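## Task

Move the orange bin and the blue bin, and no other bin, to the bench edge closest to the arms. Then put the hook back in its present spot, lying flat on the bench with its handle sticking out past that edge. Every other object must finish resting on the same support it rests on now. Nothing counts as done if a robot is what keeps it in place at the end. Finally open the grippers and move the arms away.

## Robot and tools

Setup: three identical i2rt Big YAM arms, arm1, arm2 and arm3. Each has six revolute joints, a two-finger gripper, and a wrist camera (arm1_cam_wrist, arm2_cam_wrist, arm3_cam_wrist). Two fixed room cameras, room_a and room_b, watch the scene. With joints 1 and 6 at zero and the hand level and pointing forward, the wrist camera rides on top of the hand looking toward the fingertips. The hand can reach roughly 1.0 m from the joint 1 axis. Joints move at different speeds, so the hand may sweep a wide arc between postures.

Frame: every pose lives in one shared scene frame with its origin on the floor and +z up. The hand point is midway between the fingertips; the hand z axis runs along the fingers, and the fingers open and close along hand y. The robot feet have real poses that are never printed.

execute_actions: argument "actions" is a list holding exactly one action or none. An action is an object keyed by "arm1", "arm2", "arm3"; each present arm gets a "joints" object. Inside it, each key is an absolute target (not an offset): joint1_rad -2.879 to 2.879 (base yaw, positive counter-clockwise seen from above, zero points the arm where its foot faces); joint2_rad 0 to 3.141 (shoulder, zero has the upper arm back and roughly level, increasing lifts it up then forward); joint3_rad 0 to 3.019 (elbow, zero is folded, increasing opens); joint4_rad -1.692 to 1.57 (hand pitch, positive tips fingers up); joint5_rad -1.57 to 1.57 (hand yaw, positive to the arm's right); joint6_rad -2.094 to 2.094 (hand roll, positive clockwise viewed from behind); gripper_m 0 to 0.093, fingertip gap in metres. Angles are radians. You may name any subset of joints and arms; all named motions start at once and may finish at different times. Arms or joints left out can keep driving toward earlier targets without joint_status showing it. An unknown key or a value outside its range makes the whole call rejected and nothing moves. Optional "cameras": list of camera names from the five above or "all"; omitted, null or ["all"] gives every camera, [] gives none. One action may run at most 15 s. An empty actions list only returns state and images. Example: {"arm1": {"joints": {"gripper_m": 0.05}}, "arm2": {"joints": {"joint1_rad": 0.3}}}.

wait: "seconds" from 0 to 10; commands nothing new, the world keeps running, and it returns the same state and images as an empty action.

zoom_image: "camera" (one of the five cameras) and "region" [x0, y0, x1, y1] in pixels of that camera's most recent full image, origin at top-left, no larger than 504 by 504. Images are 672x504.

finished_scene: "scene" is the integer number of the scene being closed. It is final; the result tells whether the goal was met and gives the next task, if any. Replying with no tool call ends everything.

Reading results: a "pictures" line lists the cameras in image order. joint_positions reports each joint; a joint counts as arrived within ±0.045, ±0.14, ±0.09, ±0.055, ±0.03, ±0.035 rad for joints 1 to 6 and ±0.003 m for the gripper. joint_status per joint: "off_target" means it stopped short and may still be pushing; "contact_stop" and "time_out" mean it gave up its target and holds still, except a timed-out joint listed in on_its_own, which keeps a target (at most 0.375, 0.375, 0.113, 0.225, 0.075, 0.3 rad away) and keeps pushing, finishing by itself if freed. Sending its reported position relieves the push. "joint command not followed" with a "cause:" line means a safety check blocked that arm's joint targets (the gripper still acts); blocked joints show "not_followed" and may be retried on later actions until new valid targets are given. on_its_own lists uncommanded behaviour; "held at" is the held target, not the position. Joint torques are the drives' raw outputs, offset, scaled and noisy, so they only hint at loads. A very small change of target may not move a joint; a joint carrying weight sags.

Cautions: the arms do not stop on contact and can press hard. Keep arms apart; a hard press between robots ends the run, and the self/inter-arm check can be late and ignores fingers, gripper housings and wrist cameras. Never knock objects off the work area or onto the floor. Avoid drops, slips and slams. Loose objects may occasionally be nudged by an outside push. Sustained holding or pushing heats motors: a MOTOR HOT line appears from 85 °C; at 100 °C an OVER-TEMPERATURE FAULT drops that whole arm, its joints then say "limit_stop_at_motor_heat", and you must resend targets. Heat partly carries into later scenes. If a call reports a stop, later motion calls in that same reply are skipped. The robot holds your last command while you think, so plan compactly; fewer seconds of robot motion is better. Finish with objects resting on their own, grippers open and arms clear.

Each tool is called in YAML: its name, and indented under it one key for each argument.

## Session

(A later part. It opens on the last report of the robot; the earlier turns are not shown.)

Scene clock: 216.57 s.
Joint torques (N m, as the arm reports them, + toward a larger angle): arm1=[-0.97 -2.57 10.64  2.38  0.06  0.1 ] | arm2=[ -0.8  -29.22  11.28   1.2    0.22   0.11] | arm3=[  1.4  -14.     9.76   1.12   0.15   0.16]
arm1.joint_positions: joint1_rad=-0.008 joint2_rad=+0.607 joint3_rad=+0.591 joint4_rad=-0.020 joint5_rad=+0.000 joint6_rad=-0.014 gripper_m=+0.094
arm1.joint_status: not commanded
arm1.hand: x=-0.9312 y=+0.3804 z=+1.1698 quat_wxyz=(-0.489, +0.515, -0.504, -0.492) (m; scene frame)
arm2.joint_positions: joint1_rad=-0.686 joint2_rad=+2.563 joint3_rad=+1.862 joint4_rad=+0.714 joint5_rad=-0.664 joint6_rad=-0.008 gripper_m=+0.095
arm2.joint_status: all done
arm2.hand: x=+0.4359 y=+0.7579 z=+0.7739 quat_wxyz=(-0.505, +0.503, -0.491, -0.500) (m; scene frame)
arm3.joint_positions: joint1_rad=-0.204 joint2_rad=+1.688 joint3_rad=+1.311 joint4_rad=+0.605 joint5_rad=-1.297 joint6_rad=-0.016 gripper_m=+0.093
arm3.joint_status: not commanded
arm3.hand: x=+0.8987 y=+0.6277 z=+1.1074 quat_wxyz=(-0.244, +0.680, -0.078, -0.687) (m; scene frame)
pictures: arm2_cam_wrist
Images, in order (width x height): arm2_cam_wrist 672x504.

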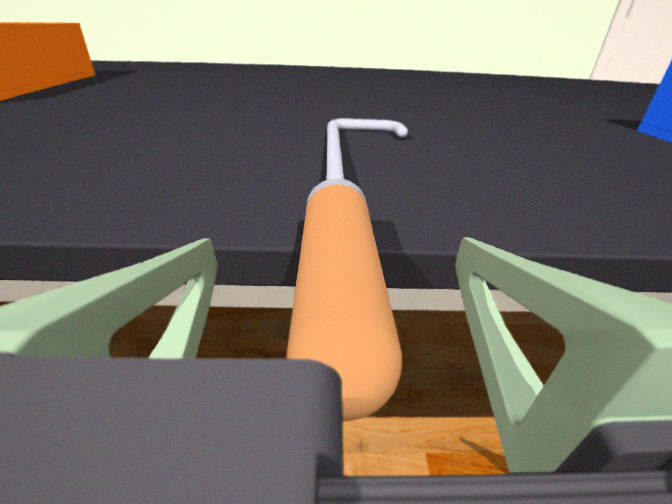

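execute_actions:
  actions:
    - {"arm2":{"joints":{"gripper_m":0}}}
  cameras: []

execute_actions:
  actions:
    - {"arm2":{"joints":{"joint2_rad":2.38,"joint4_rad":0.6,"joint6_rad":1.58}}}
  cameras: ["arm2_cam_wrist","arm3_cam_wrist"]

execute_actions:
  actions:
    - {"arm2":{"joints":{"joint2_rad":2.15}},"arm3":{"joints":{"joint2_rad":1.8,"joint4_rad":0.7}}}
  cameras: []

execute_actions:
  actions:
    - {"arm2":{"joints":{"joint1_rad":0.03,"joint5_rad":0.2}},"arm3":{"joints":{"joint1_rad":0.3,"joint5_rad":-0.75}}}
  cameras: ["arm2_cam_wrist","arm3_cam_wrist","room_a"]

Scene clock: 221.70 s.
Joint torques (N m, as the arm reports them, + toward a larger angle): arm1=[-0.97 -2.6  10.64  2.37  0.06  0.1 ] | arm2=[ -0.79 -28.79  11.2    1.25   0.17   0.1 ] | arm3=[  1.05 -13.97   9.64   1.02   0.14   0.14]
arm1.joint_positions: joint1_rad=-0.008 joint2_rad=+0.607 joint3_rad=+0.591 joint4_rad=-0.020 joint5_rad=+0.000 joint6_rad=-0.014 gripper_m=+0.094
arm1.joint_status: not commanded
arm1.hand: x=-0.9312 y=+0.3804 z=+1.1698 quat_wxyz=(-0.489, +0.515, -0.504, -0.492) (m; scene frame)
arm2.joint_positions: joint1_rad=-0.686 joint2_rad=+2.563 joint3_rad=+1.862 joint4_rad=+0.714 joint5_rad=-0.663 joint6_rad=-0.007 gripper_m=+0.030
arm2.joint_status: gripper_m off_target (ended at +0.030, target +0.000)
arm2.hand: x=+0.4360 y=+0.7579 z=+0.7739 quat_wxyz=(-0.505, +0.503, -0.492, -0.500) (m; scene frame)
arm3.joint_positions: joint1_rad=-0.204 joint2_rad=+1.688 joint3_rad=+1.311 joint4_rad=+0.605 joint5_rad=-1.297 joint6_rad=-0.016 gripper_m=+0.093
arm3.joint_status: not commanded
arm3.hand: x=+0.8987 y=+0.6277 z=+1.1074 quat_wxyz=(-0.244, +0.680, -0.078, -0.687) (m; scene frame)
pictures: none
No camera images: the call's "cameras" was empty. Leave "cameras" out to get every camera's image.

Scene clock: 225.17 s.
Joint torques (N m, as the arm reports them, + toward a larger angle): arm1=[-0.98 -2.58 10.64  2.37  0.06  0.1 ] | arm2=[ -1.23 -30.68  12.01   2.01   0.13   0.26] | arm3=[  1.49 -14.19   9.71   0.99   0.18   0.12]
arm1.joint_positions: joint1_rad=-0.008 joint2_rad=+0.607 joint3_rad=+0.591 joint4_rad=-0.020 joint5_rad=+0.000 joint6_rad=-0.014 gripper_m=+0.094
arm1.joint_status: not commanded
arm1.hand: x=-0.9312 y=+0.3804 z=+1.1698 quat_wxyz=(-0.489, +0.515, -0.504, -0.492) (m; scene frame)
arm2.joint_positions: joint1_rad=-0.686 joint2_rad=+2.406 joint3_rad=+1.862 joint4_rad=+0.585 joint5_rad=-0.662 joint6_rad=+1.543 gripper_m=+0.030
arm2.joint_status: joint6_rad time_out (moved +1.550 of +1.587); the others done
arm2.on_its_own: joint6_rad reads +1.543 and still pushes toward +1.580 since a time_out
arm2.hand: x=+0.4403 y=+0.7634 z=+0.8818 quat_wxyz=(-0.018, +0.021, -0.695, -0.718) (m; scene frame)
arm3.joint_positions: joint1_rad=-0.204 joint2_rad=+1.688 joint3_rad=+1.311 joint4_rad=+0.605 joint5_rad=-1.297 joint6_rad=-0.016 gripper_m=+0.093
arm3.joint_status: not commanded
arm3.hand: x=+0.8987 y=+0.6277 z=+1.1074 quat_wxyz=(-0.244, +0.680, -0.078, -0.687) (m; scene frame)
pictures: arm2_cam_wrist, arm3_cam_wrist
Images, in order (width x height): arm2_cam_wrist 672x504, arm3_cam_wrist 672x504.

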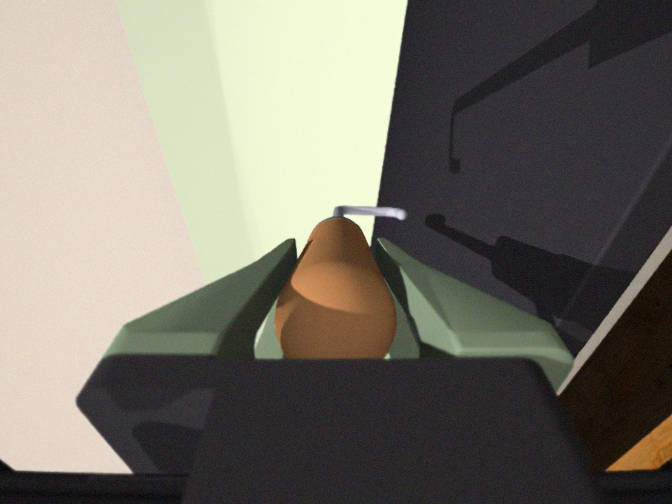

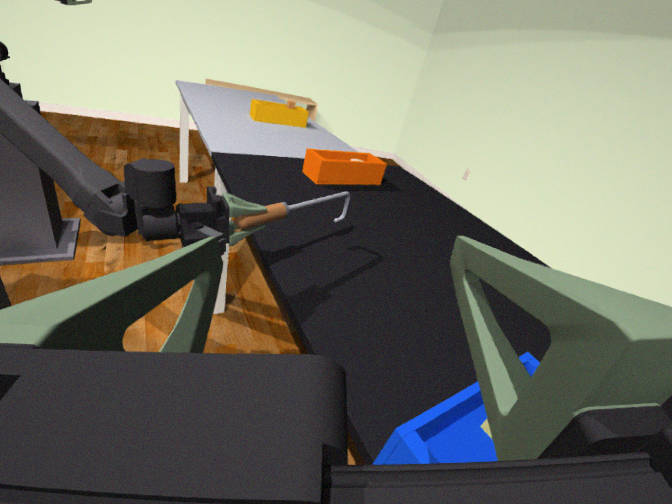

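not run: a stop came earlier in this reply.

not run: a stop came earlier in this reply.

execute_actions:
  actions:
    - {"arm2":{"joints":{"joint2_rad":2.25,"joint3_rad":2.04}},"arm3":{"joints":{"joint2_rad":1.8,"joint4_rad":0.7}}}
  cameras: []

execute_actions:
  actions:
    - {"arm2":{"joints":{"joint1_rad":0.12,"joint5_rad":0.5,"joint2_rad":2.35}},"arm3":{"joints":{"joint1_rad":0.3,"joint5_rad":-0.75}}}
  cameras: ["arm2_cam_wrist","arm3_cam_wrist","room_a"]

Scene clock: 235.57 s.
Joint torques (N m, as the arm reports them, + toward a larger angle): arm1=[-0.99 -2.59 10.64  2.37  0.06  0.1 ] | arm2=[ -0.65 -29.9   14.24   2.22   0.24   0.24] | arm3=[  1.81 -15.86   9.7    1.61   0.15   0.13]
arm1.joint_positions: joint1_rad=-0.008 joint2_rad=+0.607 joint3_rad=+0.591 joint4_rad=-0.020 joint5_rad=+0.000 joint6_rad=-0.014 gripper_m=+0.094
arm1.joint_status: not commanded
arm1.hand: x=-0.9312 y=+0.3804 z=+1.1698 quat_wxyz=(-0.489, +0.515, -0.504, -0.492) (m; scene frame)
arm2.joint_positions: joint1_rad=-0.686 joint2_rad=+2.280 joint3_rad=+1.964 joint4_rad=+0.575 joint5_rad=-0.662 joint6_rad=+1.546 gripper_m=+0.030
arm2.joint_status: all done
arm2.hand: x=+0.4407 y=+0.7644 z=+1.0451 quat_wxyz=(-0.064, +0.066, -0.628, -0.772) (m; scene frame)
arm3.joint_positions: joint1_rad=-0.204 joint2_rad=+1.796 joint3_rad=+1.305 joint4_rad=+0.688 joint5_rad=-1.297 joint6_rad=-0.015 gripper_m=+0.093
arm3.joint_status: all done
arm3.hand: x=+0.9024 y=+0.6483 z=+1.0499 quat_wxyz=(-0.233, +0.682, -0.089, -0.688) (m; scene frame)
pictures: none
No camera images: the call's "cameras" was empty. Leave "cameras" out to get every camera's image.

Scene clock: 238.40 s.
Joint torques (N m, as the arm reports them, + toward a larger angle): arm1=[-0.98 -2.57 10.65  2.38  0.06  0.1 ] | arm2=[ -0.78 -34.97  13.85   2.62  -0.02   0.25] | arm3=[  1.02 -15.79  10.25   1.91   0.31   0.07]
arm1.joint_positions: joint1_rad=-0.008 joint2_rad=+0.607 joint3_rad=+0.591 joint4_rad=-0.020 joint5_rad=+0.000 joint6_rad=-0.014 gripper_m=+0.094
arm1.joint_status: not commanded
arm1.hand: x=-0.9312 y=+0.3804 z=+1.1698 quat_wxyz=(-0.489, +0.515, -0.504, -0.492) (m; scene frame)
arm2.joint_positions: joint1_rad=+0.125 joint2_rad=+2.420 joint3_rad=+1.964 joint4_rad=+0.565 joint5_rad=+0.500 joint6_rad=+1.547 gripper_m=+0.030
arm2.joint_status: all done
arm2.hand: x=-0.0755 y=+0.9185 z=+0.9216 quat_wxyz=(-0.119, -0.126, -0.661, -0.731) (m; scene frame)
arm3.joint_positions: joint1_rad=+0.302 joint2_rad=+1.796 joint3_rad=+1.305 joint4_rad=+0.688 joint5_rad=-0.752 joint6_rad=-0.014 gripper_m=+0.093
arm3.joint_status: all done
arm3.hand: x=+0.6156 y=+0.6340 z=+1.0666 quat_wxyz=(-0.235, +0.644, -0.114, -0.719) (m; scene frame)
pictures: arm2_cam_wrist, arm3_cam_wrist, room_a
Images, in order (width x height): arm2_cam_wrist 672x504, arm3_cam_wrist 672x504, room_a 672x504.

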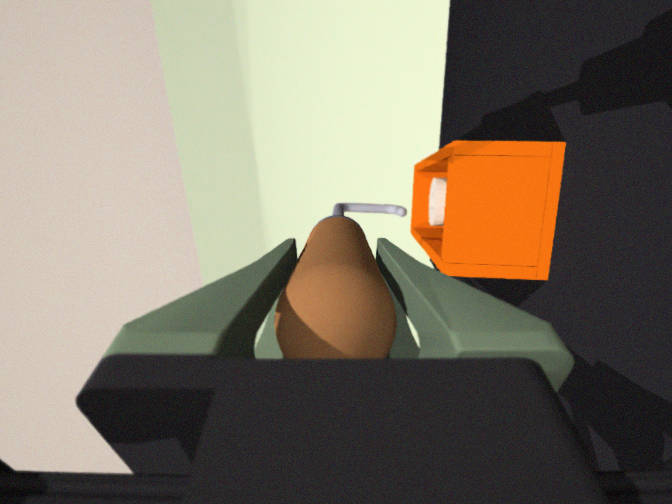

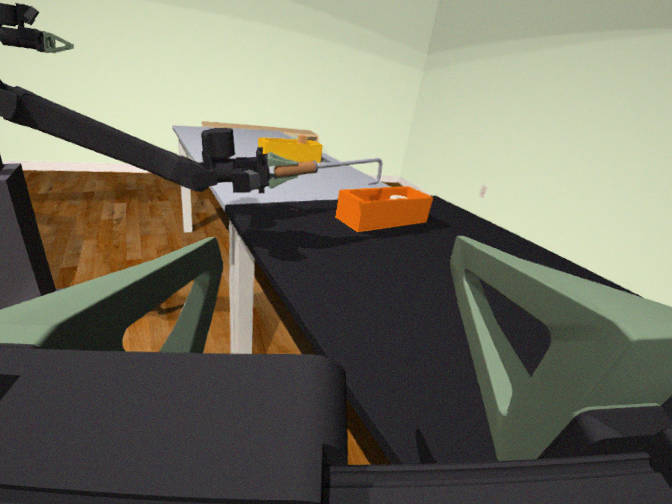

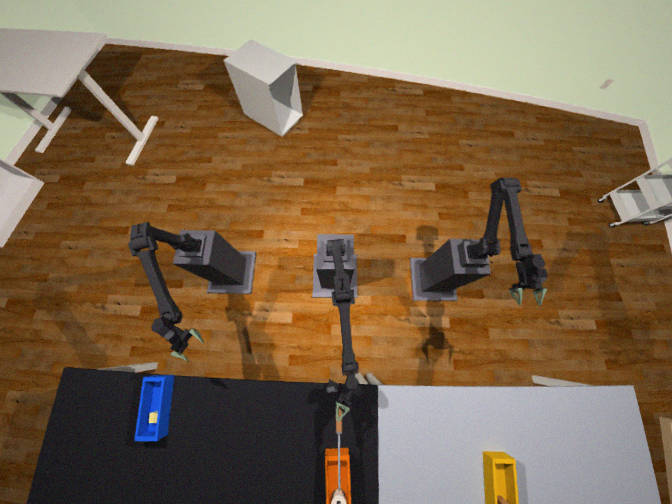

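execute_actions:
  actions:
    - {"arm2":{"joints":{"joint4_rad":0.41}}}
  cameras: ["arm3_cam_wrist"]

execute_actions:
  actions:
    - {"arm2":{"joints":{"joint2_rad":2.30,"joint3_rad":1.85,"joint4_rad":0.47}}}
  cameras: ["arm3_cam_wrist"]

execute_actions:
  actions:
    - {"arm2":{"joints":{"joint2_rad":2.245,"joint3_rad":1.74,"joint4_rad":0.52}}}
  cameras: ["arm3_cam_wrist"]

Scene clock: 243.03 s.
Joint torques (N m, as the arm reports them, + toward a larger angle): arm1=[-0.99 -2.57 10.64  2.38  0.06  0.09] | arm2=[ -1.16 -33.79  14.05   2.25   0.04   0.22] | arm3=[  0.7  -15.73  10.12   1.96   0.27   0.09]
arm1.joint_positions: joint1_rad=-0.008 joint2_rad=+0.607 joint3_rad=+0.591 joint4_rad=-0.020 joint5_rad=+0.000 joint6_rad=-0.014 gripper_m=+0.094
arm1.joint_status: not commanded
arm1.hand: x=-0.9312 y=+0.3804 z=+1.1698 quat_wxyz=(-0.489, +0.515, -0.504, -0.492) (m; scene frame)
arm2.joint_positions: joint1_rad=+0.125 joint2_rad=+2.411 joint3_rad=+1.964 joint4_rad=+0.388 joint5_rad=+0.500 joint6_rad=+1.547 gripper_m=+0.030
arm2.joint_status: all done
arm2.hand: x=-0.0755 y=+0.9191 z=+0.8895 quat_wxyz=(-0.137, -0.106, -0.718, -0.675) (m; scene frame)
arm3.joint_positions: joint1_rad=+0.302 joint2_rad=+1.796 joint3_rad=+1.305 joint4_rad=+0.688 joint5_rad=-0.752 joint6_rad=-0.014 gripper_m=+0.093
arm3.joint_status: not commanded
arm3.hand: x=+0.6156 y=+0.6340 z=+1.0666 quat_wxyz=(-0.235, +0.644, -0.114, -0.719) (m; scene frame)
pictures: arm3_cam_wrist
Images, in order (width x height): arm3_cam_wrist 672x504.

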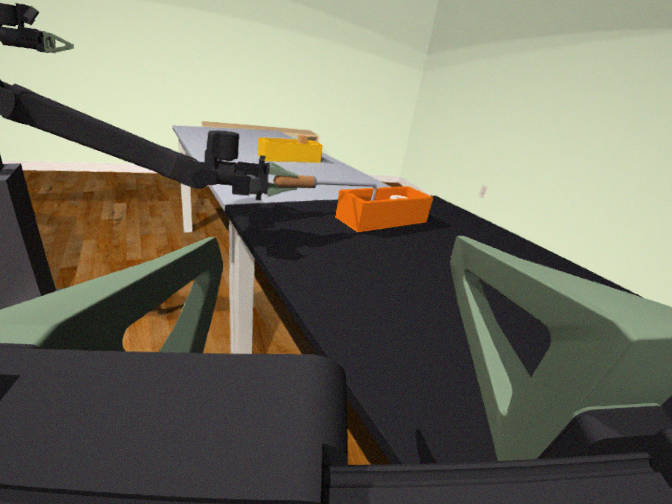

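Scene clock: 244.00 s.
Joint torques (N m, as the arm reports them, + toward a larger angle): arm1=[-0.96 -2.6  10.64  2.38  0.06  0.09] | arm2=[ -1.26 -30.27   9.76   2.99   0.07   0.23] | arm3=[  0.43 -15.9   10.21   1.99   0.29   0.17]
arm1.joint_positions: joint1_rad=-0.008 joint2_rad=+0.607 joint3_rad=+0.591 joint4_rad=-0.020 joint5_rad=+0.000 joint6_rad=-0.014 gripper_m=+0.094
arm1.joint_status: not commanded
arm1.hand: x=-0.9312 y=+0.3804 z=+1.1698 quat_wxyz=(-0.489, +0.515, -0.504, -0.492) (m; scene frame)
arm2.joint_positions: joint1_rad=+0.125 joint2_rad=+2.342 joint3_rad=+1.830 joint4_rad=+0.426 joint5_rad=+0.500 joint6_rad=+1.547 gripper_m=+0.030
arm2.joint_status: all done
arm2.hand: x=-0.0715 y=+0.8928 z=+0.8841 quat_wxyz=(-0.140, -0.103, -0.726, -0.666) (m; scene frame)
arm3.joint_positions: joint1_rad=+0.302 joint2_rad=+1.796 joint3_rad=+1.305 joint4_rad=+0.688 joint5_rad=-0.752 joint6_rad=-0.014 gripper_m=+0.093
arm3.joint_status: not commanded
arm3.hand: x=+0.6156 y=+0.6340 z=+1.0666 quat_wxyz=(-0.235, +0.644, -0.114, -0.719) (m; scene frame)
pictures: arm3_cam_wrist
Images, in order (width x height): arm3_cam_wrist 672x504.

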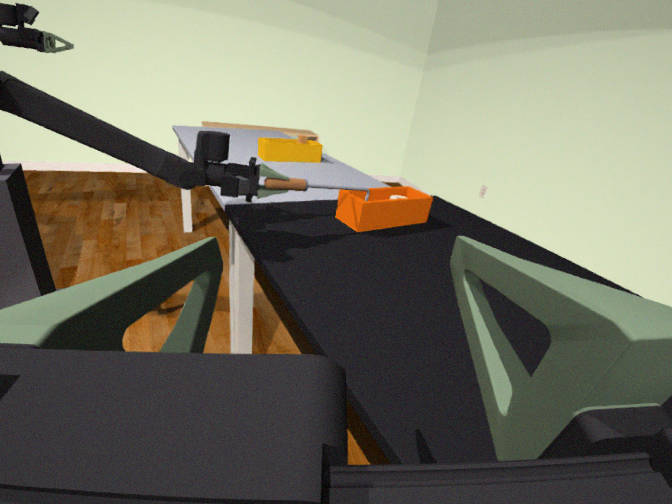

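Scene clock: 244.80 s.
Joint torques (N m, as the arm reports them, + toward a larger angle): arm1=[-0.99 -2.57 10.64  2.37  0.06  0.1 ] | arm2=[ -1.09 -31.81   8.89   3.07   0.1    0.22] | arm3=[  0.8  -16.2    9.98   1.94   0.3    0.15]
arm1.joint_positions: joint1_rad=-0.008 joint2_rad=+0.607 joint3_rad=+0.591 joint4_rad=-0.020 joint5_rad=+0.000 joint6_rad=-0.014 gripper_m=+0.094
arm1.joint_status: not commanded
arm1.hand: x=-0.9312 y=+0.3804 z=+1.1698 quat_wxyz=(-0.489, +0.515, -0.504, -0.492) (m; scene frame)
arm2.joint_positions: joint1_rad=+0.125 joint2_rad=+2.303 joint3_rad=+1.728 joint4_rad=+0.474 joint5_rad=+0.500 joint6_rad=+1.549 gripper_m=+0.030
arm2.joint_status: all done
arm2.hand: x=-0.0682 y=+0.8715 z=+0.8721 quat_wxyz=(-0.141, -0.102, -0.730, -0.660) (m; scene frame)
arm3.joint_positions: joint1_rad=+0.302 joint2_rad=+1.796 joint3_rad=+1.305 joint4_rad=+0.688 joint5_rad=-0.752 joint6_rad=-0.014 gripper_m=+0.093
arm3.joint_status: not commanded
arm3.hand: x=+0.6156 y=+0.6340 z=+1.0666 quat_wxyz=(-0.235, +0.644, -0.114, -0.719) (m; scene frame)
pictures: arm3_cam_wrist
Images, in order (width x height): arm3_cam_wrist 672x504.

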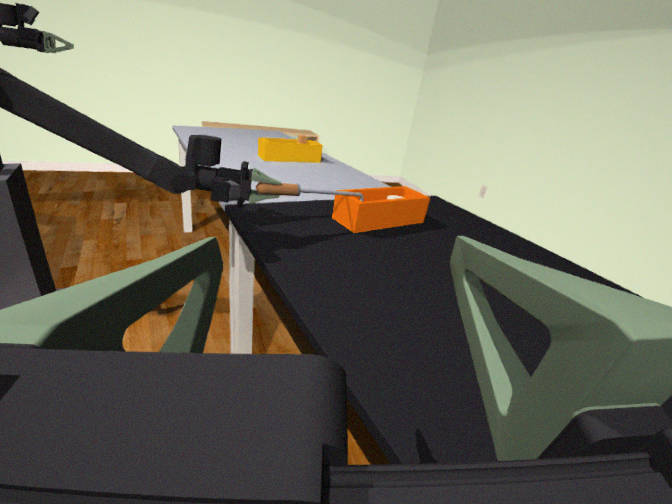

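execute_actions:
  actions:
    - {"arm2":{"joints":{"joint1_rad":0.14,"joint5_rad":0.515,"joint2_rad":2.165,"joint3_rad":1.585,"joint4_rad":0.595}}}
  cameras: []

execute_actions:
  actions:
    - {"arm2":{"joints":{"joint1_rad":0.155,"joint5_rad":0.53,"joint2_rad":2.085,"joint3_rad":1.43,"joint4_rad":0.665}}}
  cameras: []

execute_actions:
  actions:
    - {"arm2":{"joints":{"joint1_rad":0.17,"joint5_rad":0.545,"joint2_rad":2.01,"joint3_rad":1.275,"joint4_rad":0.74}}}
  cameras: []

execute_actions:
  actions:
    - {"arm2":{"joints":{"joint1_rad":0.185,"joint5_rad":0.56,"joint2_rad":1.93,"joint3_rad":1.11,"joint4_rad":0.82}}}
  cameras: []

execute_actions:
  actions:
    - {"arm2":{"joints":{"joint1_rad":0.20,"joint5_rad":0.575,"joint2_rad":1.845,"joint3_rad":0.945,"joint4_rad":0.895}}}
  cameras: []

execute_actions:
  actions:
    - {"arm2":{"joints":{"joint1_rad":0.22,"joint5_rad":0.595,"joint2_rad":1.755,"joint3_rad":0.78,"joint4_rad":0.965}}}
  cameras: ["arm3_cam_wrist","room_a","arm2_cam_wrist"]

Scene clock: 252.27 s.
Joint torques (N m, as the arm reports them, + toward a larger angle): arm1=[-1.   -2.58 10.64  2.38  0.06  0.1 ] | arm2=[  0.07 -29.95   8.6    3.14   0.25   0.22] | arm3=[  0.88 -15.58   9.97   1.97   0.23   0.12]
arm1.joint_positions: joint1_rad=-0.008 joint2_rad=+0.607 joint3_rad=+0.591 joint4_rad=-0.020 joint5_rad=+0.000 joint6_rad=-0.014 gripper_m=+0.094
arm1.joint_status: not commanded
arm1.hand: x=-0.9312 y=+0.3804 z=+1.1698 quat_wxyz=(-0.489, +0.515, -0.504, -0.492) (m; scene frame)
arm2.joint_positions: joint1_rad=+0.131 joint2_rad=+2.219 joint3_rad=+1.575 joint4_rad=+0.548 joint5_rad=+0.510 joint6_rad=+1.549 gripper_m=+0.030
arm2.joint_status: all done
arm2.hand: x=-0.0658 y=+0.8350 z=+0.8758 quat_wxyz=(-0.142, -0.104, -0.729, -0.662) (m; scene frame)
arm3.joint_positions: joint1_rad=+0.302 joint2_rad=+1.796 joint3_rad=+1.305 joint4_rad=+0.688 joint5_rad=-0.752 joint6_rad=-0.014 gripper_m=+0.093
arm3.joint_status: not commanded
arm3.hand: x=+0.6156 y=+0.6340 z=+1.0666 quat_wxyz=(-0.235, +0.644, -0.114, -0.719) (m; scene frame)
pictures: none
No camera images: the call's "cameras" was empty. Leave "cameras" out to get every camera's image.

Scene clock: 253.07 s.
Joint torques (N m, as the arm reports them, + toward a larger angle): arm1=[-1.   -2.58 10.64  2.38  0.06  0.1 ] | arm2=[ -0.22 -27.57   8.13   3.1    0.24   0.22] | arm3=[  1.1  -15.95  10.02   2.     0.27   0.12]
arm1.joint_positions: joint1_rad=-0.008 joint2_rad=+0.607 joint3_rad=+0.591 joint4_rad=-0.020 joint5_rad=+0.000 joint6_rad=-0.014 gripper_m=+0.094
arm1.joint_status: not commanded
arm1.hand: x=-0.9312 y=+0.3804 z=+1.1698 quat_wxyz=(-0.489, +0.515, -0.504, -0.492) (m; scene frame)
arm2.joint_positions: joint1_rad=+0.149 joint2_rad=+2.136 joint3_rad=+1.420 joint4_rad=+0.619 joint5_rad=+0.526 joint6_rad=+1.549 gripper_m=+0.030
arm2.joint_status: all done
arm2.hand: x=-0.0713 y=+0.7939 z=+0.8775 quat_wxyz=(-0.142, -0.102, -0.729, -0.662) (m; scene frame)
arm3.joint_positions: joint1_rad=+0.302 joint2_rad=+1.796 joint3_rad=+1.305 joint4_rad=+0.688 joint5_rad=-0.752 joint6_rad=-0.014 gripper_m=+0.093
arm3.joint_status: not commanded
arm3.hand: x=+0.6156 y=+0.6340 z=+1.0666 quat_wxyz=(-0.235, +0.644, -0.114, -0.719) (m; scene frame)
pictures: none
No camera images: the call's "cameras" was empty. Leave "cameras" out to get every camera's image.

Scene clock: 253.83 s.
Joint torques (N m, as the arm reports them, + toward a larger angle): arm1=[-0.98 -2.55 10.64  2.37  0.06  0.1 ] | arm2=[  0.73 -25.91   7.61   3.05   0.24   0.22] | arm3=[  0.7  -16.49   9.97   1.97   0.22   0.13]
arm1.joint_positions: joint1_rad=-0.008 joint2_rad=+0.607 joint3_rad=+0.591 joint4_rad=-0.020 joint5_rad=+0.000 joint6_rad=-0.014 gripper_m=+0.094
arm1.joint_status: not commanded
arm1.hand: x=-0.9312 y=+0.3804 z=+1.1698 quat_wxyz=(-0.489, +0.515, -0.504, -0.492) (m; scene frame)
arm2.joint_positions: joint1_rad=+0.163 joint2_rad=+2.056 joint3_rad=+1.266 joint4_rad=+0.695 joint5_rad=+0.540 joint6_rad=+1.549 gripper_m=+0.030
arm2.joint_status: all done
arm2.hand: x=-0.0720 y=+0.7501 z=+0.8767 quat_wxyz=(-0.142, -0.102, -0.728, -0.662) (m; scene frame)
arm3.joint_positions: joint1_rad=+0.302 joint2_rad=+1.796 joint3_rad=+1.305 joint4_rad=+0.688 joint5_rad=-0.752 joint6_rad=-0.014 gripper_m=+0.093
arm3.joint_status: not commanded
arm3.hand: x=+0.6156 y=+0.6340 z=+1.0666 quat_wxyz=(-0.235, +0.644, -0.114, -0.719) (m; scene frame)
pictures: none
No camera images: the call's "cameras" was empty. Leave "cameras" out to get every camera's image.

Scene clock: 254.67 s.
Joint torques (N m, as the arm reports them, + toward a larger angle): arm1=[-0.98 -2.58 10.64  2.38  0.06  0.1 ] | arm2=[  0.14 -23.79   7.23   3.08   0.26   0.22] | arm3=[  1.32 -16.39  10.23   2.17   0.29   0.16]
arm1.joint_positions: joint1_rad=-0.008 joint2_rad=+0.607 joint3_rad=+0.591 joint4_rad=-0.020 joint5_rad=+0.000 joint6_rad=-0.014 gripper_m=+0.094
arm1.joint_status: not commanded
arm1.hand: x=-0.9312 y=+0.3804 z=+1.1698 quat_wxyz=(-0.489, +0.515, -0.504, -0.492) (m; scene frame)
arm2.joint_positions: joint1_rad=+0.178 joint2_rad=+1.971 joint3_rad=+1.100 joint4_rad=+0.775 joint5_rad=+0.555 joint6_rad=+1.549 gripper_m=+0.030
arm2.joint_status: all done
arm2.hand: x=-0.0709 y=+0.7001 z=+0.8750 quat_wxyz=(-0.143, -0.102, -0.728, -0.662) (m; scene frame)
arm3.joint_positions: joint1_rad=+0.302 joint2_rad=+1.796 joint3_rad=+1.305 joint4_rad=+0.688 joint5_rad=-0.752 joint6_rad=-0.014 gripper_m=+0.093
arm3.joint_status: not commanded
arm3.hand: x=+0.6156 y=+0.6340 z=+1.0666 quat_wxyz=(-0.235, +0.644, -0.114, -0.719) (m; scene frame)
pictures: none
No camera images: the call's "cameras" was empty. Leave "cameras" out to get every camera's image.

Scene clock: 255.47 s.
Joint torques (N m, as the arm reports them, + toward a larger angle): arm1=[-0.99 -2.59 10.64  2.38  0.06  0.1 ] | arm2=[ -0.2  -20.99   6.89   2.96   0.26   0.22] | arm3=[  0.68 -15.97  10.05   2.04   0.26   0.14]
arm1.joint_positions: joint1_rad=-0.008 joint2_rad=+0.607 joint3_rad=+0.591 joint4_rad=-0.020 joint5_rad=+0.000 joint6_rad=-0.014 gripper_m=+0.094
arm1.joint_status: not commanded
arm1.hand: x=-0.9312 y=+0.3804 z=+1.1698 quat_wxyz=(-0.489, +0.515, -0.504, -0.492) (m; scene frame)
arm2.joint_positions: joint1_rad=+0.193 joint2_rad=+1.882 joint3_rad=+0.934 joint4_rad=+0.850 joint5_rad=+0.571 joint6_rad=+1.549 gripper_m=+0.030
arm2.joint_status: all done
arm2.hand: x=-0.0675 y=+0.6470 z=+0.8746 quat_wxyz=(-0.143, -0.101, -0.728, -0.662) (m; scene frame)
arm3.joint_positions: joint1_rad=+0.302 joint2_rad=+1.796 joint3_rad=+1.305 joint4_rad=+0.688 joint5_rad=-0.752 joint6_rad=-0.014 gripper_m=+0.093
arm3.joint_status: not commanded
arm3.hand: x=+0.6156 y=+0.6340 z=+1.0666 quat_wxyz=(-0.235, +0.644, -0.114, -0.719) (m; scene frame)
pictures: none
No camera images: the call's "cameras" was empty. Leave "cameras" out to get every camera's image.

Scene clock: 256.30 s.
Joint torques (N m, as the arm reports them, + toward a larger angle): arm1=[-1.01 -2.58 10.64  2.38  0.06  0.1 ] | arm2=[ -0.06 -18.36   6.39   2.82   0.27   0.22] | arm3=[  0.58 -15.38  10.16   1.82   0.28   0.09]
arm1.joint_positions: joint1_rad=-0.008 joint2_rad=+0.607 joint3_rad=+0.591 joint4_rad=-0.020 joint5_rad=+0.000 joint6_rad=-0.014 gripper_m=+0.094
arm1.joint_status: not commanded
arm1.hand: x=-0.9312 y=+0.3804 z=+1.1698 quat_wxyz=(-0.489, +0.515, -0.504, -0.492) (m; scene frame)
arm2.joint_positions: joint1_rad=+0.214 joint2_rad=+1.788 joint3_rad=+0.769 joint4_rad=+0.920 joint5_rad=+0.591 joint6_rad=+1.549 gripper_m=+0.030
arm2.joint_status: all done
arm2.hand: x=-0.0643 y=+0.5907 z=+0.8747 quat_wxyz=(-0.144, -0.100, -0.729, -0.662) (m; scene frame)
arm3.joint_positions: joint1_rad=+0.302 joint2_rad=+1.796 joint3_rad=+1.305 joint4_rad=+0.688 joint5_rad=-0.752 joint6_rad=-0.014 gripper_m=+0.093
arm3.joint_status: not commanded
arm3.hand: x=+0.6156 y=+0.6340 z=+1.0666 quat_wxyz=(-0.235, +0.644, -0.114, -0.719) (m; scene frame)
pictures: arm2_cam_wrist, arm3_cam_wrist, room_a
Images, in order (width x height): arm2_cam_wrist 672x504, arm3_cam_wrist 672x504, room_a 672x504.

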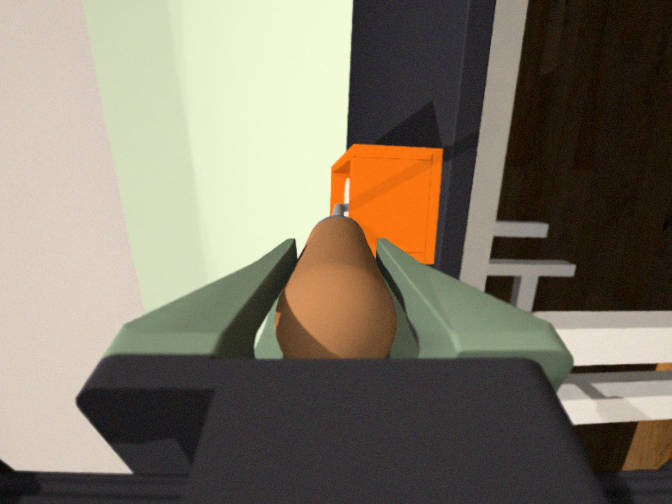

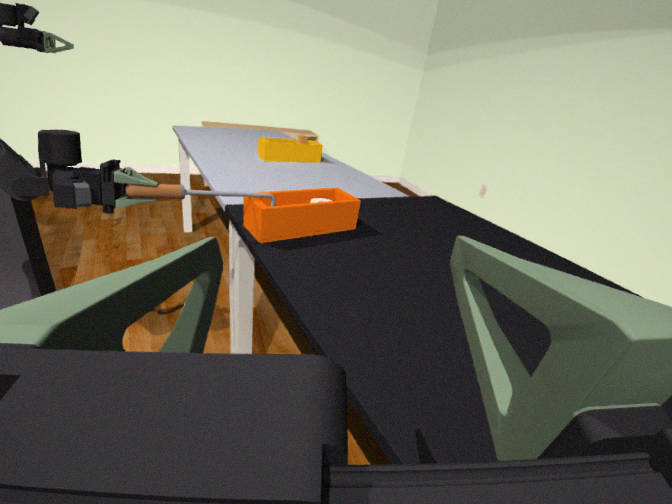

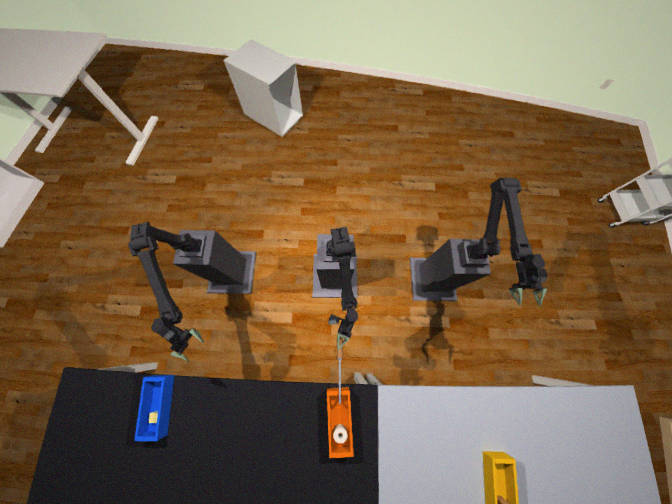

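Two more cm, then return.

execute_actions:
  actions:
    - {"arm2":{"joints":{"joint2_rad":1.72,"joint3_rad":0.72,"joint4_rad":0.99}},"arm3":{"joints":{"joint1_rad":-0.2,"joint5_rad":-1.3}}}
  cameras: []

execute_actions:
  actions:
    - {"arm2":{"joints":{"joint3_rad":1.3}}}
  cameras: []

execute_actions:
  actions:
    - {"arm2":{"joints":{"joint1_rad":-0.70,"joint5_rad":-0.675,"joint2_rad":2.0,"joint3_rad":1.93,"joint4_rad":0.58}}}
  cameras: []

execute_actions:
  actions:
    - {"arm2":{"joints":{"joint2_rad":2.35}}}
  cameras: []

execute_actions:
  actions:
    - {"arm2":{"joints":{"joint6_rad":0}}}
  cameras: []

execute_actions:
  actions:
    - {"arm2":{"joints":{"joint2_rad":2.56,"joint4_rad":0.71}}}
  cameras: ["arm3_cam_wrist","room_a","arm2_cam_wrist"]

Scene clock: 278.10 s.
Joint torques (N m, as the arm reports them, + toward a larger angle): arm1=[-0.99 -2.57 10.65  2.38  0.06  0.1 ] | arm2=[ -0.11 -18.07   6.09   3.     0.23   0.21] | arm3=[  1.75 -15.43   9.71   1.7    0.14   0.1 ]
arm1.joint_positions: joint1_rad=-0.008 joint2_rad=+0.607 joint3_rad=+0.591 joint4_rad=-0.020 joint5_rad=+0.000 joint6_rad=-0.014 gripper_m=+0.094
arm1.joint_status: not commanded
arm1.hand: x=-0.9312 y=+0.3804 z=+1.1698 quat_wxyz=(-0.489, +0.515, -0.504, -0.492) (m; scene frame)
arm2.joint_positions: joint1_rad=+0.214 joint2_rad=+1.760 joint3_rad=+0.710 joint4_rad=+0.945 joint5_rad=+0.591 joint6_rad=+1.550 gripper_m=+0.030
arm2.joint_status: all done
arm2.hand: x=-0.0594 y=+0.5711 z=+0.8715 quat_wxyz=(-0.145, -0.099, -0.730, -0.660) (m; scene frame)
arm3.joint_positions: joint1_rad=-0.202 joint2_rad=+1.796 joint3_rad=+1.305 joint4_rad=+0.688 joint5_rad=-1.297 joint6_rad=-0.013 gripper_m=+0.093
arm3.joint_status: all done
arm3.hand: x=+0.9010 y=+0.6482 z=+1.0499 quat_wxyz=(-0.232, +0.682, -0.089, -0.688) (m; scene frame)
pictures: none
No camera images: the call's "cameras" was empty. Leave "cameras" out to get every camera's image.

Scene clock: 279.57 s.
Joint torques (N m, as the arm reports them, + toward a larger angle): arm1=[-0.98 -2.6  10.64  2.38  0.06  0.09] | arm2=[ -0.02 -20.45  13.23   2.2   -0.2    0.23] | arm3=[  1.37 -15.69   9.83   1.59   0.15   0.13]
arm1.joint_positions: joint1_rad=-0.008 joint2_rad=+0.607 joint3_rad=+0.591 joint4_rad=-0.020 joint5_rad=+0.000 joint6_rad=-0.014 gripper_m=+0.094
arm1.joint_status: not commanded
arm1.hand: x=-0.9312 y=+0.3804 z=+1.1698 quat_wxyz=(-0.489, +0.515, -0.504, -0.492) (m; scene frame)
arm2.joint_positions: joint1_rad=+0.214 joint2_rad=+1.744 joint3_rad=+1.228 joint4_rad=+0.961 joint5_rad=+0.596 joint6_rad=+1.550 gripper_m=+0.030
arm2.joint_status: all done
arm2.hand: x=-0.0869 y=+0.6843 z=+1.1318 quat_wxyz=(-0.067, -0.179, -0.539, -0.821) (m; scene frame)
arm3.joint_positions: joint1_rad=-0.202 joint2_rad=+1.796 joint3_rad=+1.305 joint4_rad=+0.688 joint5_rad=-1.297 joint6_rad=-0.013 gripper_m=+0.093
arm3.joint_status: not commanded
arm3.hand: x=+0.9010 y=+0.6482 z=+1.0499 quat_wxyz=(-0.232, +0.682, -0.089, -0.688) (m; scene frame)
pictures: none
No camera images: the call's "cameras" was empty. Leave "cameras" out to get every camera's image.

Scene clock: 281.87 s.
Joint torques (N m, as the arm reports them, + toward a larger angle): arm1=[-0.95 -2.59 10.64  2.38  0.06  0.1 ] | arm2=[  0.04 -27.35  15.11   2.18   0.48   0.2 ] | arm3=[  1.15 -15.43   9.89   1.79   0.11   0.13]
arm1.joint_positions: joint1_rad=-0.008 joint2_rad=+0.607 joint3_rad=+0.591 joint4_rad=-0.020 joint5_rad=+0.000 joint6_rad=-0.014 gripper_m=+0.094
arm1.joint_status: not commanded
arm1.hand: x=-0.9312 y=+0.3804 z=+1.1698 quat_wxyz=(-0.489, +0.515, -0.504, -0.492) (m; scene frame)
arm2.joint_positions: joint1_rad=-0.705 joint2_rad=+2.028 joint3_rad=+1.844 joint4_rad=+0.550 joint5_rad=-0.683 joint6_rad=+1.550 gripper_m=+0.030
arm2.joint_status: all done
arm2.hand: x=+0.4112 y=+0.7056 z=+1.1809 quat_wxyz=(-0.087, +0.090, -0.595, -0.794) (m; scene frame)
arm3.joint_positions: joint1_rad=-0.202 joint2_rad=+1.796 joint3_rad=+1.305 joint4_rad=+0.688 joint5_rad=-1.297 joint6_rad=-0.013 gripper_m=+0.093
arm3.joint_status: not commanded
arm3.hand: x=+0.9010 y=+0.6482 z=+1.0499 quat_wxyz=(-0.232, +0.682, -0.089, -0.688) (m; scene frame)
pictures: none
No camera images: the call's "cameras" was empty. Leave "cameras" out to get every camera's image.

Scene clock: 283.50 s.
Joint torques (N m, as the arm reports them, + toward a larger angle): arm1=[-0.98 -2.59 10.65  2.38  0.06  0.1 ] | arm2=[ -0.03 -30.07  12.25   2.29   0.12   0.03] | arm3=[  1.6  -16.24   9.77   1.68   0.14   0.12]
arm1.joint_positions: joint1_rad=-0.008 joint2_rad=+0.607 joint3_rad=+0.591 joint4_rad=-0.020 joint5_rad=+0.000 joint6_rad=-0.014 gripper_m=+0.094
arm1.joint_status: not commanded
arm1.hand: x=-0.9312 y=+0.3804 z=+1.1698 quat_wxyz=(-0.489, +0.515, -0.504, -0.492) (m; scene frame)
arm2.joint_positions: joint1_rad=-0.704 joint2_rad=+2.382 joint3_rad=+1.876 joint4_rad=+0.555 joint5_rad=-0.676 joint6_rad=+1.573 gripper_m=+0.030
arm2.joint_status: all done
arm2.hand: x=+0.4531 y=+0.7567 z=+0.9033 quat_wxyz=(-0.011, +0.011, -0.694, -0.720) (m; scene frame)
arm3.joint_positions: joint1_rad=-0.202 joint2_rad=+1.796 joint3_rad=+1.305 joint4_rad=+0.688 joint5_rad=-1.297 joint6_rad=-0.013 gripper_m=+0.093
arm3.joint_status: not commanded
arm3.hand: x=+0.9010 y=+0.6482 z=+1.0499 quat_wxyz=(-0.232, +0.682, -0.089, -0.688) (m; scene frame)
pictures: none
No camera images: the call's "cameras" was empty. Leave "cameras" out to get every camera's image.

Scene clock: 285.63 s.
Joint torques (N m, as the arm reports them, + toward a larger angle): arm1=[-0.96 -2.6  10.64  2.37  0.06  0.1 ] | arm2=[ -0.38 -30.82  12.18   2.31   0.17  -0.12] | arm3=[  1.35 -15.66   9.8    1.65   0.12   0.17]
arm1.joint_positions: joint1_rad=-0.008 joint2_rad=+0.607 joint3_rad=+0.591 joint4_rad=-0.020 joint5_rad=+0.000 joint6_rad=-0.014 gripper_m=+0.094
arm1.joint_status: not commanded
arm1.hand: x=-0.9312 y=+0.3804 z=+1.1698 quat_wxyz=(-0.489, +0.515, -0.504, -0.492) (m; scene frame)
arm2.joint_positions: joint1_rad=-0.704 joint2_rad=+2.382 joint3_rad=+1.876 joint4_rad=+0.555 joint5_rad=-0.677 joint6_rad=+0.020 gripper_m=+0.030
arm2.joint_status: all done
arm2.hand: x=+0.4530 y=+0.7567 z=+0.9033 quat_wxyz=(-0.512, +0.494, -0.487, -0.507) (m; scene frame)
arm3.joint_positions: joint1_rad=-0.202 joint2_rad=+1.796 joint3_rad=+1.305 joint4_rad=+0.688 joint5_rad=-1.297 joint6_rad=-0.013 gripper_m=+0.093
arm3.joint_status: not commanded
arm3.hand: x=+0.9010 y=+0.6482 z=+1.0499 quat_wxyz=(-0.232, +0.682, -0.089, -0.688) (m; scene frame)
pictures: none
No camera images: the call's "cameras" was empty. Leave "cameras" out to get every camera's image.

Scene clock: 286.77 s.
Joint torques (N m, as the arm reports them, + toward a larger angle): arm1=[-0.98 -2.58 10.64  2.38  0.06  0.1 ] | arm2=[ -0.28 -29.32  11.04   1.37   0.04   0.  ] | arm3=[  1.06 -15.56   9.79   1.77   0.15   0.1 ]
arm1.joint_positions: joint1_rad=-0.008 joint2_rad=+0.607 joint3_rad=+0.591 joint4_rad=-0.020 joint5_rad=+0.000 joint6_rad=-0.014 gripper_m=+0.094
arm1.joint_status: not commanded
arm1.hand: x=-0.9312 y=+0.3804 z=+1.1698 quat_wxyz=(-0.489, +0.515, -0.504, -0.492) (m; scene frame)
arm2.joint_positions: joint1_rad=-0.704 joint2_rad=+2.571 joint3_rad=+1.879 joint4_rad=+0.710 joint5_rad=-0.674 joint6_rad=+0.006 gripper_m=+0.030
arm2.joint_status: all done
arm2.hand: x=+0.4498 y=+0.7524 z=+0.7748 quat_wxyz=(-0.506, +0.498, -0.495, -0.501) (m; scene frame)
arm3.joint_positions: joint1_rad=-0.202 joint2_rad=+1.796 joint3_rad=+1.305 joint4_rad=+0.688 joint5_rad=-1.297 joint6_rad=-0.013 gripper_m=+0.093
arm3.joint_status: not commanded
arm3.hand: x=+0.9010 y=+0.6482 z=+1.0499 quat_wxyz=(-0.232, +0.682, -0.089, -0.688) (m; scene frame)
pictures: arm2_cam_wrist, arm3_cam_wrist, room_a
Images, in order (width x height): arm2_cam_wrist 672x504, arm3_cam_wrist 672x504, room_a 672x504.

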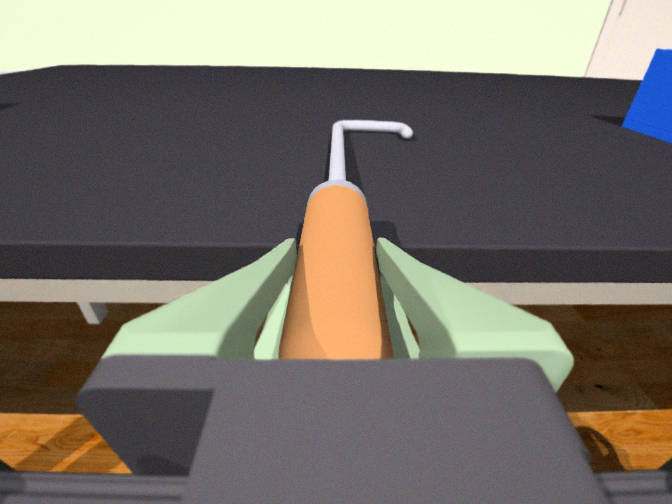

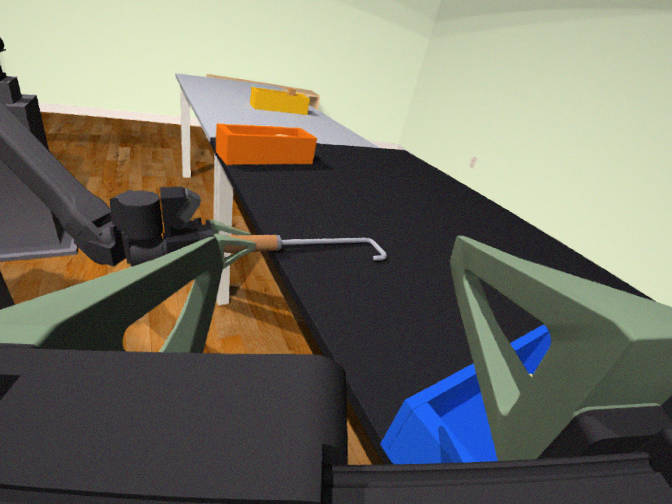

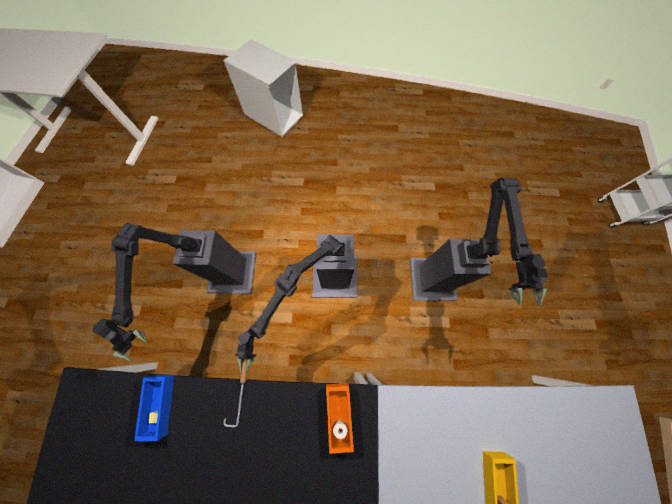

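Back out axially in two steps.

execute_actions:
  actions:
    - {"arm2":{"joints":{"gripper_m":0.093}}}
  cameras: []

execute_actions:
  actions:
    - {"arm2":{"joints":{"joint1_rad":-0.745,"joint5_rad":-0.72,"joint2_rad":2.49,"joint3_rad":1.73,"joint4_rad":0.78}}}
  cameras: ["arm2_cam_wrist"]

execute_actions:
  actions:
    - {"arm2":{"joints":{"joint1_rad":-0.80,"joint5_rad":-0.77,"joint2_rad":2.41,"joint3_rad":1.56,"joint4_rad":0.86}}}
  cameras: ["arm2_cam_wrist"]

execute_actions:
  actions:
    - {"arm2":{"joints":{"joint2_rad":1.2,"joint3_rad":0.6,"joint4_rad":0.5,"joint5_rad":0}},"arm3":{"joints":{"joint5_rad":0.705,"joint6_rad":-1.58,"joint3_rad":1.95,"joint4_rad":0.65}}}
  cameras: []

execute_actions:
  actions:
    - {"arm2":{"joints":{"joint1_rad":0.2,"joint5_rad":1.0}},"arm3":{"joints":{"joint1_rad":0.88}}}
  cameras: []

execute_actions:
  actions:
    - {"arm3":{"joints":{"joint2_rad":2.555}}}
  cameras: ["arm3_cam_wrist","room_a"]

Scene clock: 297.67 s.
Joint torques (N m, as the arm reports them, + toward a larger angle): arm1=[-0.99 -2.6  10.64  2.38  0.06  0.1 ] | arm2=[ -0.15 -29.35  11.1    1.36   0.04  -0.02] | arm3=[  1.03 -15.67   9.73   1.62   0.13   0.07]
arm1.joint_positions: joint1_rad=-0.008 joint2_rad=+0.607 joint3_rad=+0.591 joint4_rad=-0.020 joint5_rad=+0.000 joint6_rad=-0.014 gripper_m=+0.094
arm1.joint_status: not commanded
arm1.hand: x=-0.9312 y=+0.3804 z=+1.1698 quat_wxyz=(-0.489, +0.515, -0.504, -0.492) (m; scene frame)
arm2.joint_positions: joint1_rad=-0.704 joint2_rad=+2.569 joint3_rad=+1.879 joint4_rad=+0.710 joint5_rad=-0.674 joint6_rad=+0.006 gripper_m=+0.093
arm2.joint_status: all done
arm2.hand: x=+0.4499 y=+0.7525 z=+0.7758 quat_wxyz=(-0.506, +0.498, -0.495, -0.501) (m; scene frame)
arm3.joint_positions: joint1_rad=-0.202 joint2_rad=+1.796 joint3_rad=+1.305 joint4_rad=+0.688 joint5_rad=-1.297 joint6_rad=-0.013 gripper_m=+0.093
arm3.joint_status: not commanded
arm3.hand: x=+0.9010 y=+0.6482 z=+1.0499 quat_wxyz=(-0.232, +0.682, -0.089, -0.688) (m; scene frame)
pictures: none
No camera images: the call's "cameras" was empty. Leave "cameras" out to get every camera's image.

Scene clock: 298.63 s.
Joint torques (N m, as the arm reports them, + toward a larger angle): arm1=[-0.98 -2.6  10.64  2.37  0.06  0.1 ] | arm2=[ -0.84 -26.63   6.78   1.73  -0.08  -0.02] | arm3=[  1.19 -15.86   9.87   1.69   0.15   0.1 ]
arm1.joint_positions: joint1_rad=-0.008 joint2_rad=+0.607 joint3_rad=+0.591 joint4_rad=-0.020 joint5_rad=+0.000 joint6_rad=-0.014 gripper_m=+0.094
arm1.joint_status: not commanded
arm1.hand: x=-0.9312 y=+0.3804 z=+1.1698 quat_wxyz=(-0.489, +0.515, -0.504, -0.492) (m; scene frame)
arm2.joint_positions: joint1_rad=-0.747 joint2_rad=+2.482 joint3_rad=+1.737 joint4_rad=+0.769 joint5_rad=-0.716 joint6_rad=+0.006 gripper_m=+0.093
arm2.joint_status: all done
arm2.hand: x=+0.4565 y=+0.7105 z=+0.7915 quat_wxyz=(-0.508, +0.498, -0.493, -0.501) (m; scene frame)
arm3.joint_positions: joint1_rad=-0.202 joint2_rad=+1.796 joint3_rad=+1.305 joint4_rad=+0.688 joint5_rad=-1.297 joint6_rad=-0.013 gripper_m=+0.093
arm3.joint_status: not commanded
arm3.hand: x=+0.9010 y=+0.6482 z=+1.0499 quat_wxyz=(-0.232, +0.682, -0.089, -0.688) (m; scene frame)
pictures: arm2_cam_wrist
Images, in order (width x height): arm2_cam_wrist 672x504.

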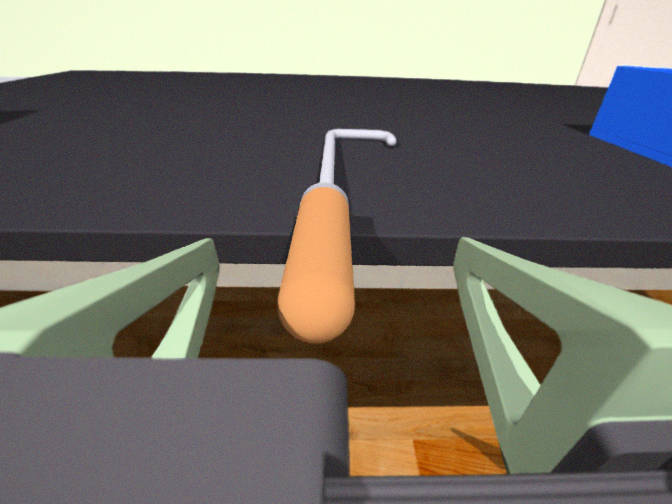

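Scene clock: 299.53 s.
Joint torques (N m, as the arm reports them, + toward a larger angle): arm1=[-0.99 -2.59 10.64  2.37  0.06  0.1 ] | arm2=[  0.06 -26.73   6.16   1.9   -0.09  -0.02] | arm3=[  1.08 -15.58   9.75   1.75   0.15   0.13]
arm1.joint_positions: joint1_rad=-0.008 joint2_rad=+0.607 joint3_rad=+0.591 joint4_rad=-0.020 joint5_rad=+0.000 joint6_rad=-0.014 gripper_m=+0.094
arm1.joint_status: not commanded
arm1.hand: x=-0.9312 y=+0.3804 z=+1.1698 quat_wxyz=(-0.489, +0.515, -0.504, -0.492) (m; scene frame)
arm2.joint_positions: joint1_rad=-0.806 joint2_rad=+2.418 joint3_rad=+1.568 joint4_rad=+0.845 joint5_rad=-0.766 joint6_rad=+0.006 gripper_m=+0.093
arm2.joint_status: all done
arm2.hand: x=+0.4601 y=+0.6530 z=+0.7789 quat_wxyz=(-0.500, +0.496, -0.506, -0.498) (m; scene frame)
arm3.joint_positions: joint1_rad=-0.202 joint2_rad=+1.796 joint3_rad=+1.305 joint4_rad=+0.688 joint5_rad=-1.297 joint6_rad=-0.013 gripper_m=+0.093
arm3.joint_status: not commanded
arm3.hand: x=+0.9010 y=+0.6482 z=+1.0499 quat_wxyz=(-0.232, +0.682, -0.089, -0.688) (m; scene frame)
pictures: arm2_cam_wrist
Images, in order (width x height): arm2_cam_wrist 672x504.

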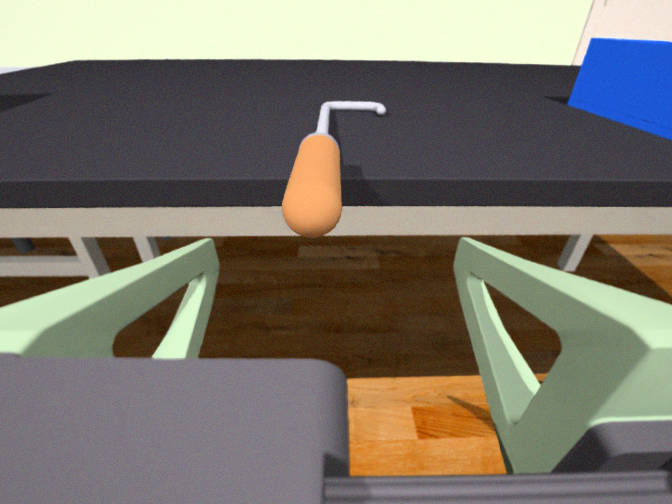

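Scene clock: 301.70 s.
Joint torques (N m, as the arm reports them, + toward a larger angle): arm1=[-0.96 -2.61 10.65  2.38  0.06  0.1 ] | arm2=[-0.05 -8.99  7.68  1.3   0.21 -0.01] | arm3=[  1.26 -15.8   15.02   0.86  -0.03  -0.11]
arm1.joint_positions: joint1_rad=-0.008 joint2_rad=+0.607 joint3_rad=+0.591 joint4_rad=-0.020 joint5_rad=+0.000 joint6_rad=-0.014 gripper_m=+0.094
arm1.joint_status: not commanded
arm1.hand: x=-0.9312 y=+0.3804 z=+1.1698 quat_wxyz=(-0.489, +0.515, -0.504, -0.492) (m; scene frame)
arm2.joint_positions: joint1_rad=-0.806 joint2_rad=+1.201 joint3_rad=+0.608 joint4_rad=+0.506 joint5_rad=-0.005 joint6_rad=+0.006 gripper_m=+0.093
arm2.joint_status: all done
arm2.hand: x=+0.3403 y=+0.3630 z=+1.0096 quat_wxyz=(-0.622, +0.285, -0.680, -0.264) (m; scene frame)
arm3.joint_positions: joint1_rad=-0.202 joint2_rad=+1.785 joint3_rad=+1.912 joint4_rad=+0.651 joint5_rad=+0.701 joint6_rad=-1.564 gripper_m=+0.093
arm3.joint_status: all done
arm3.hand: x=+1.1864 y=+0.6643 z=+1.3997 quat_wxyz=(-0.849, +0.333, -0.352, +0.209) (m; scene frame)
pictures: none
No camera images: the call's "cameras" was empty. Leave "cameras" out to get every camera's image.

Scene clock: 303.33 s.
Joint torques (N m, as the arm reports them, + toward a larger angle): arm1=[-0.98 -2.58 10.64  2.38  0.06  0.1 ] | arm2=[-0.6  -8.49  7.42  1.04  0.23 -0.01] | arm3=[  0.51 -16.21  14.78   0.87  -0.09  -0.1 ]
arm1.joint_positions: joint1_rad=-0.008 joint2_rad=+0.607 joint3_rad=+0.591 joint4_rad=-0.020 joint5_rad=+0.000 joint6_rad=-0.014 gripper_m=+0.094
arm1.joint_status: not commanded
arm1.hand: x=-0.9312 y=+0.3804 z=+1.1698 quat_wxyz=(-0.489, +0.515, -0.504, -0.492) (m; scene frame)
arm2.joint_positions: joint1_rad=+0.198 joint2_rad=+1.201 joint3_rad=+0.608 joint4_rad=+0.506 joint5_rad=+0.996 joint6_rad=+0.006 gripper_m=+0.093
arm2.joint_status: all done
arm2.hand: x=+0.0267 y=+0.4527 z=+1.0159 quat_wxyz=(-0.645, +0.304, -0.656, -0.247) (m; scene frame)
arm3.joint_positions: joint1_rad=+0.889 joint2_rad=+1.799 joint3_rad=+1.912 joint4_rad=+0.651 joint5_rad=+0.703 joint6_rad=-1.565 gripper_m=+0.093
arm3.joint_status: all done
arm3.hand: x=+0.4657 y=+0.5233 z=+1.3941 quat_wxyz=(-0.833, +0.471, -0.127, -0.260) (m; scene frame)
pictures: none
No camera images: the call's "cameras" was empty. Leave "cameras" out to get every camera's image.

Scene clock: 305.13 s.
Joint torques (N m, as the arm reports them, + toward a larger angle): arm1=[-0.97 -2.56 10.65  2.37  0.06  0.1 ] | arm2=[-0.4  -8.61  7.42  1.08  0.24 -0.01] | arm3=[  0.13 -23.49  12.35   2.05   0.16  -0.06]
arm1.joint_positions: joint1_rad=-0.008 joint2_rad=+0.607 joint3_rad=+0.591 joint4_rad=-0.020 joint5_rad=+0.000 joint6_rad=-0.014 gripper_m=+0.094
arm1.joint_status: not commanded
arm1.hand: x=-0.9312 y=+0.3804 z=+1.1698 quat_wxyz=(-0.489, +0.515, -0.504, -0.492) (m; scene frame)
arm2.joint_positions: joint1_rad=+0.198 joint2_rad=+1.201 joint3_rad=+0.608 joint4_rad=+0.506 joint5_rad=+0.996 joint6_rad=+0.006 gripper_m=+0.093
arm2.joint_status: not commanded
arm2.hand: x=+0.0267 y=+0.4527 z=+1.0159 quat_wxyz=(-0.645, +0.304, -0.656, -0.247) (m; scene frame)
arm3.joint_positions: joint1_rad=+0.889 joint2_rad=+2.551 joint3_rad=+1.927 joint4_rad=+0.639 joint5_rad=+0.703 joint6_rad=-1.569 gripper_m=+0.093
arm3.joint_status: all done
arm3.hand: x=+0.3151 y=+0.6358 z=+0.7893 quat_wxyz=(-0.705, +0.702, +0.065, -0.078) (m; scene frame)
pictures: arm3_cam_wrist, room_a
Images, in order (width x height): arm3_cam_wrist 672x504, room_a 672x504.

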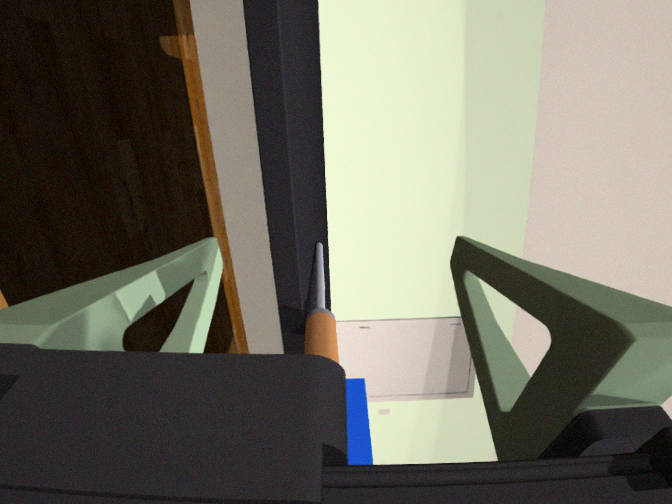

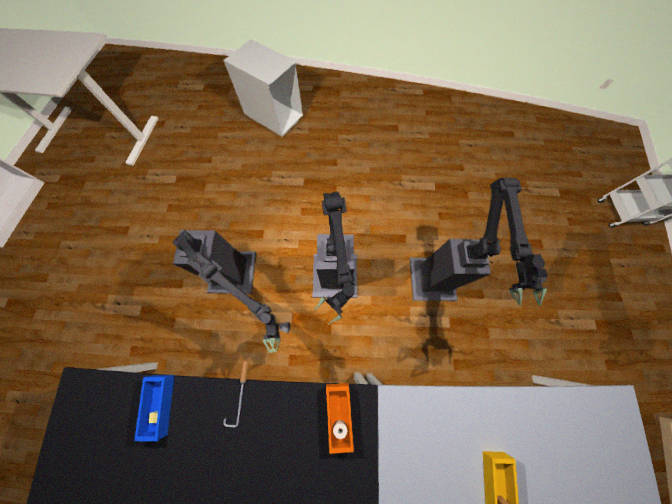

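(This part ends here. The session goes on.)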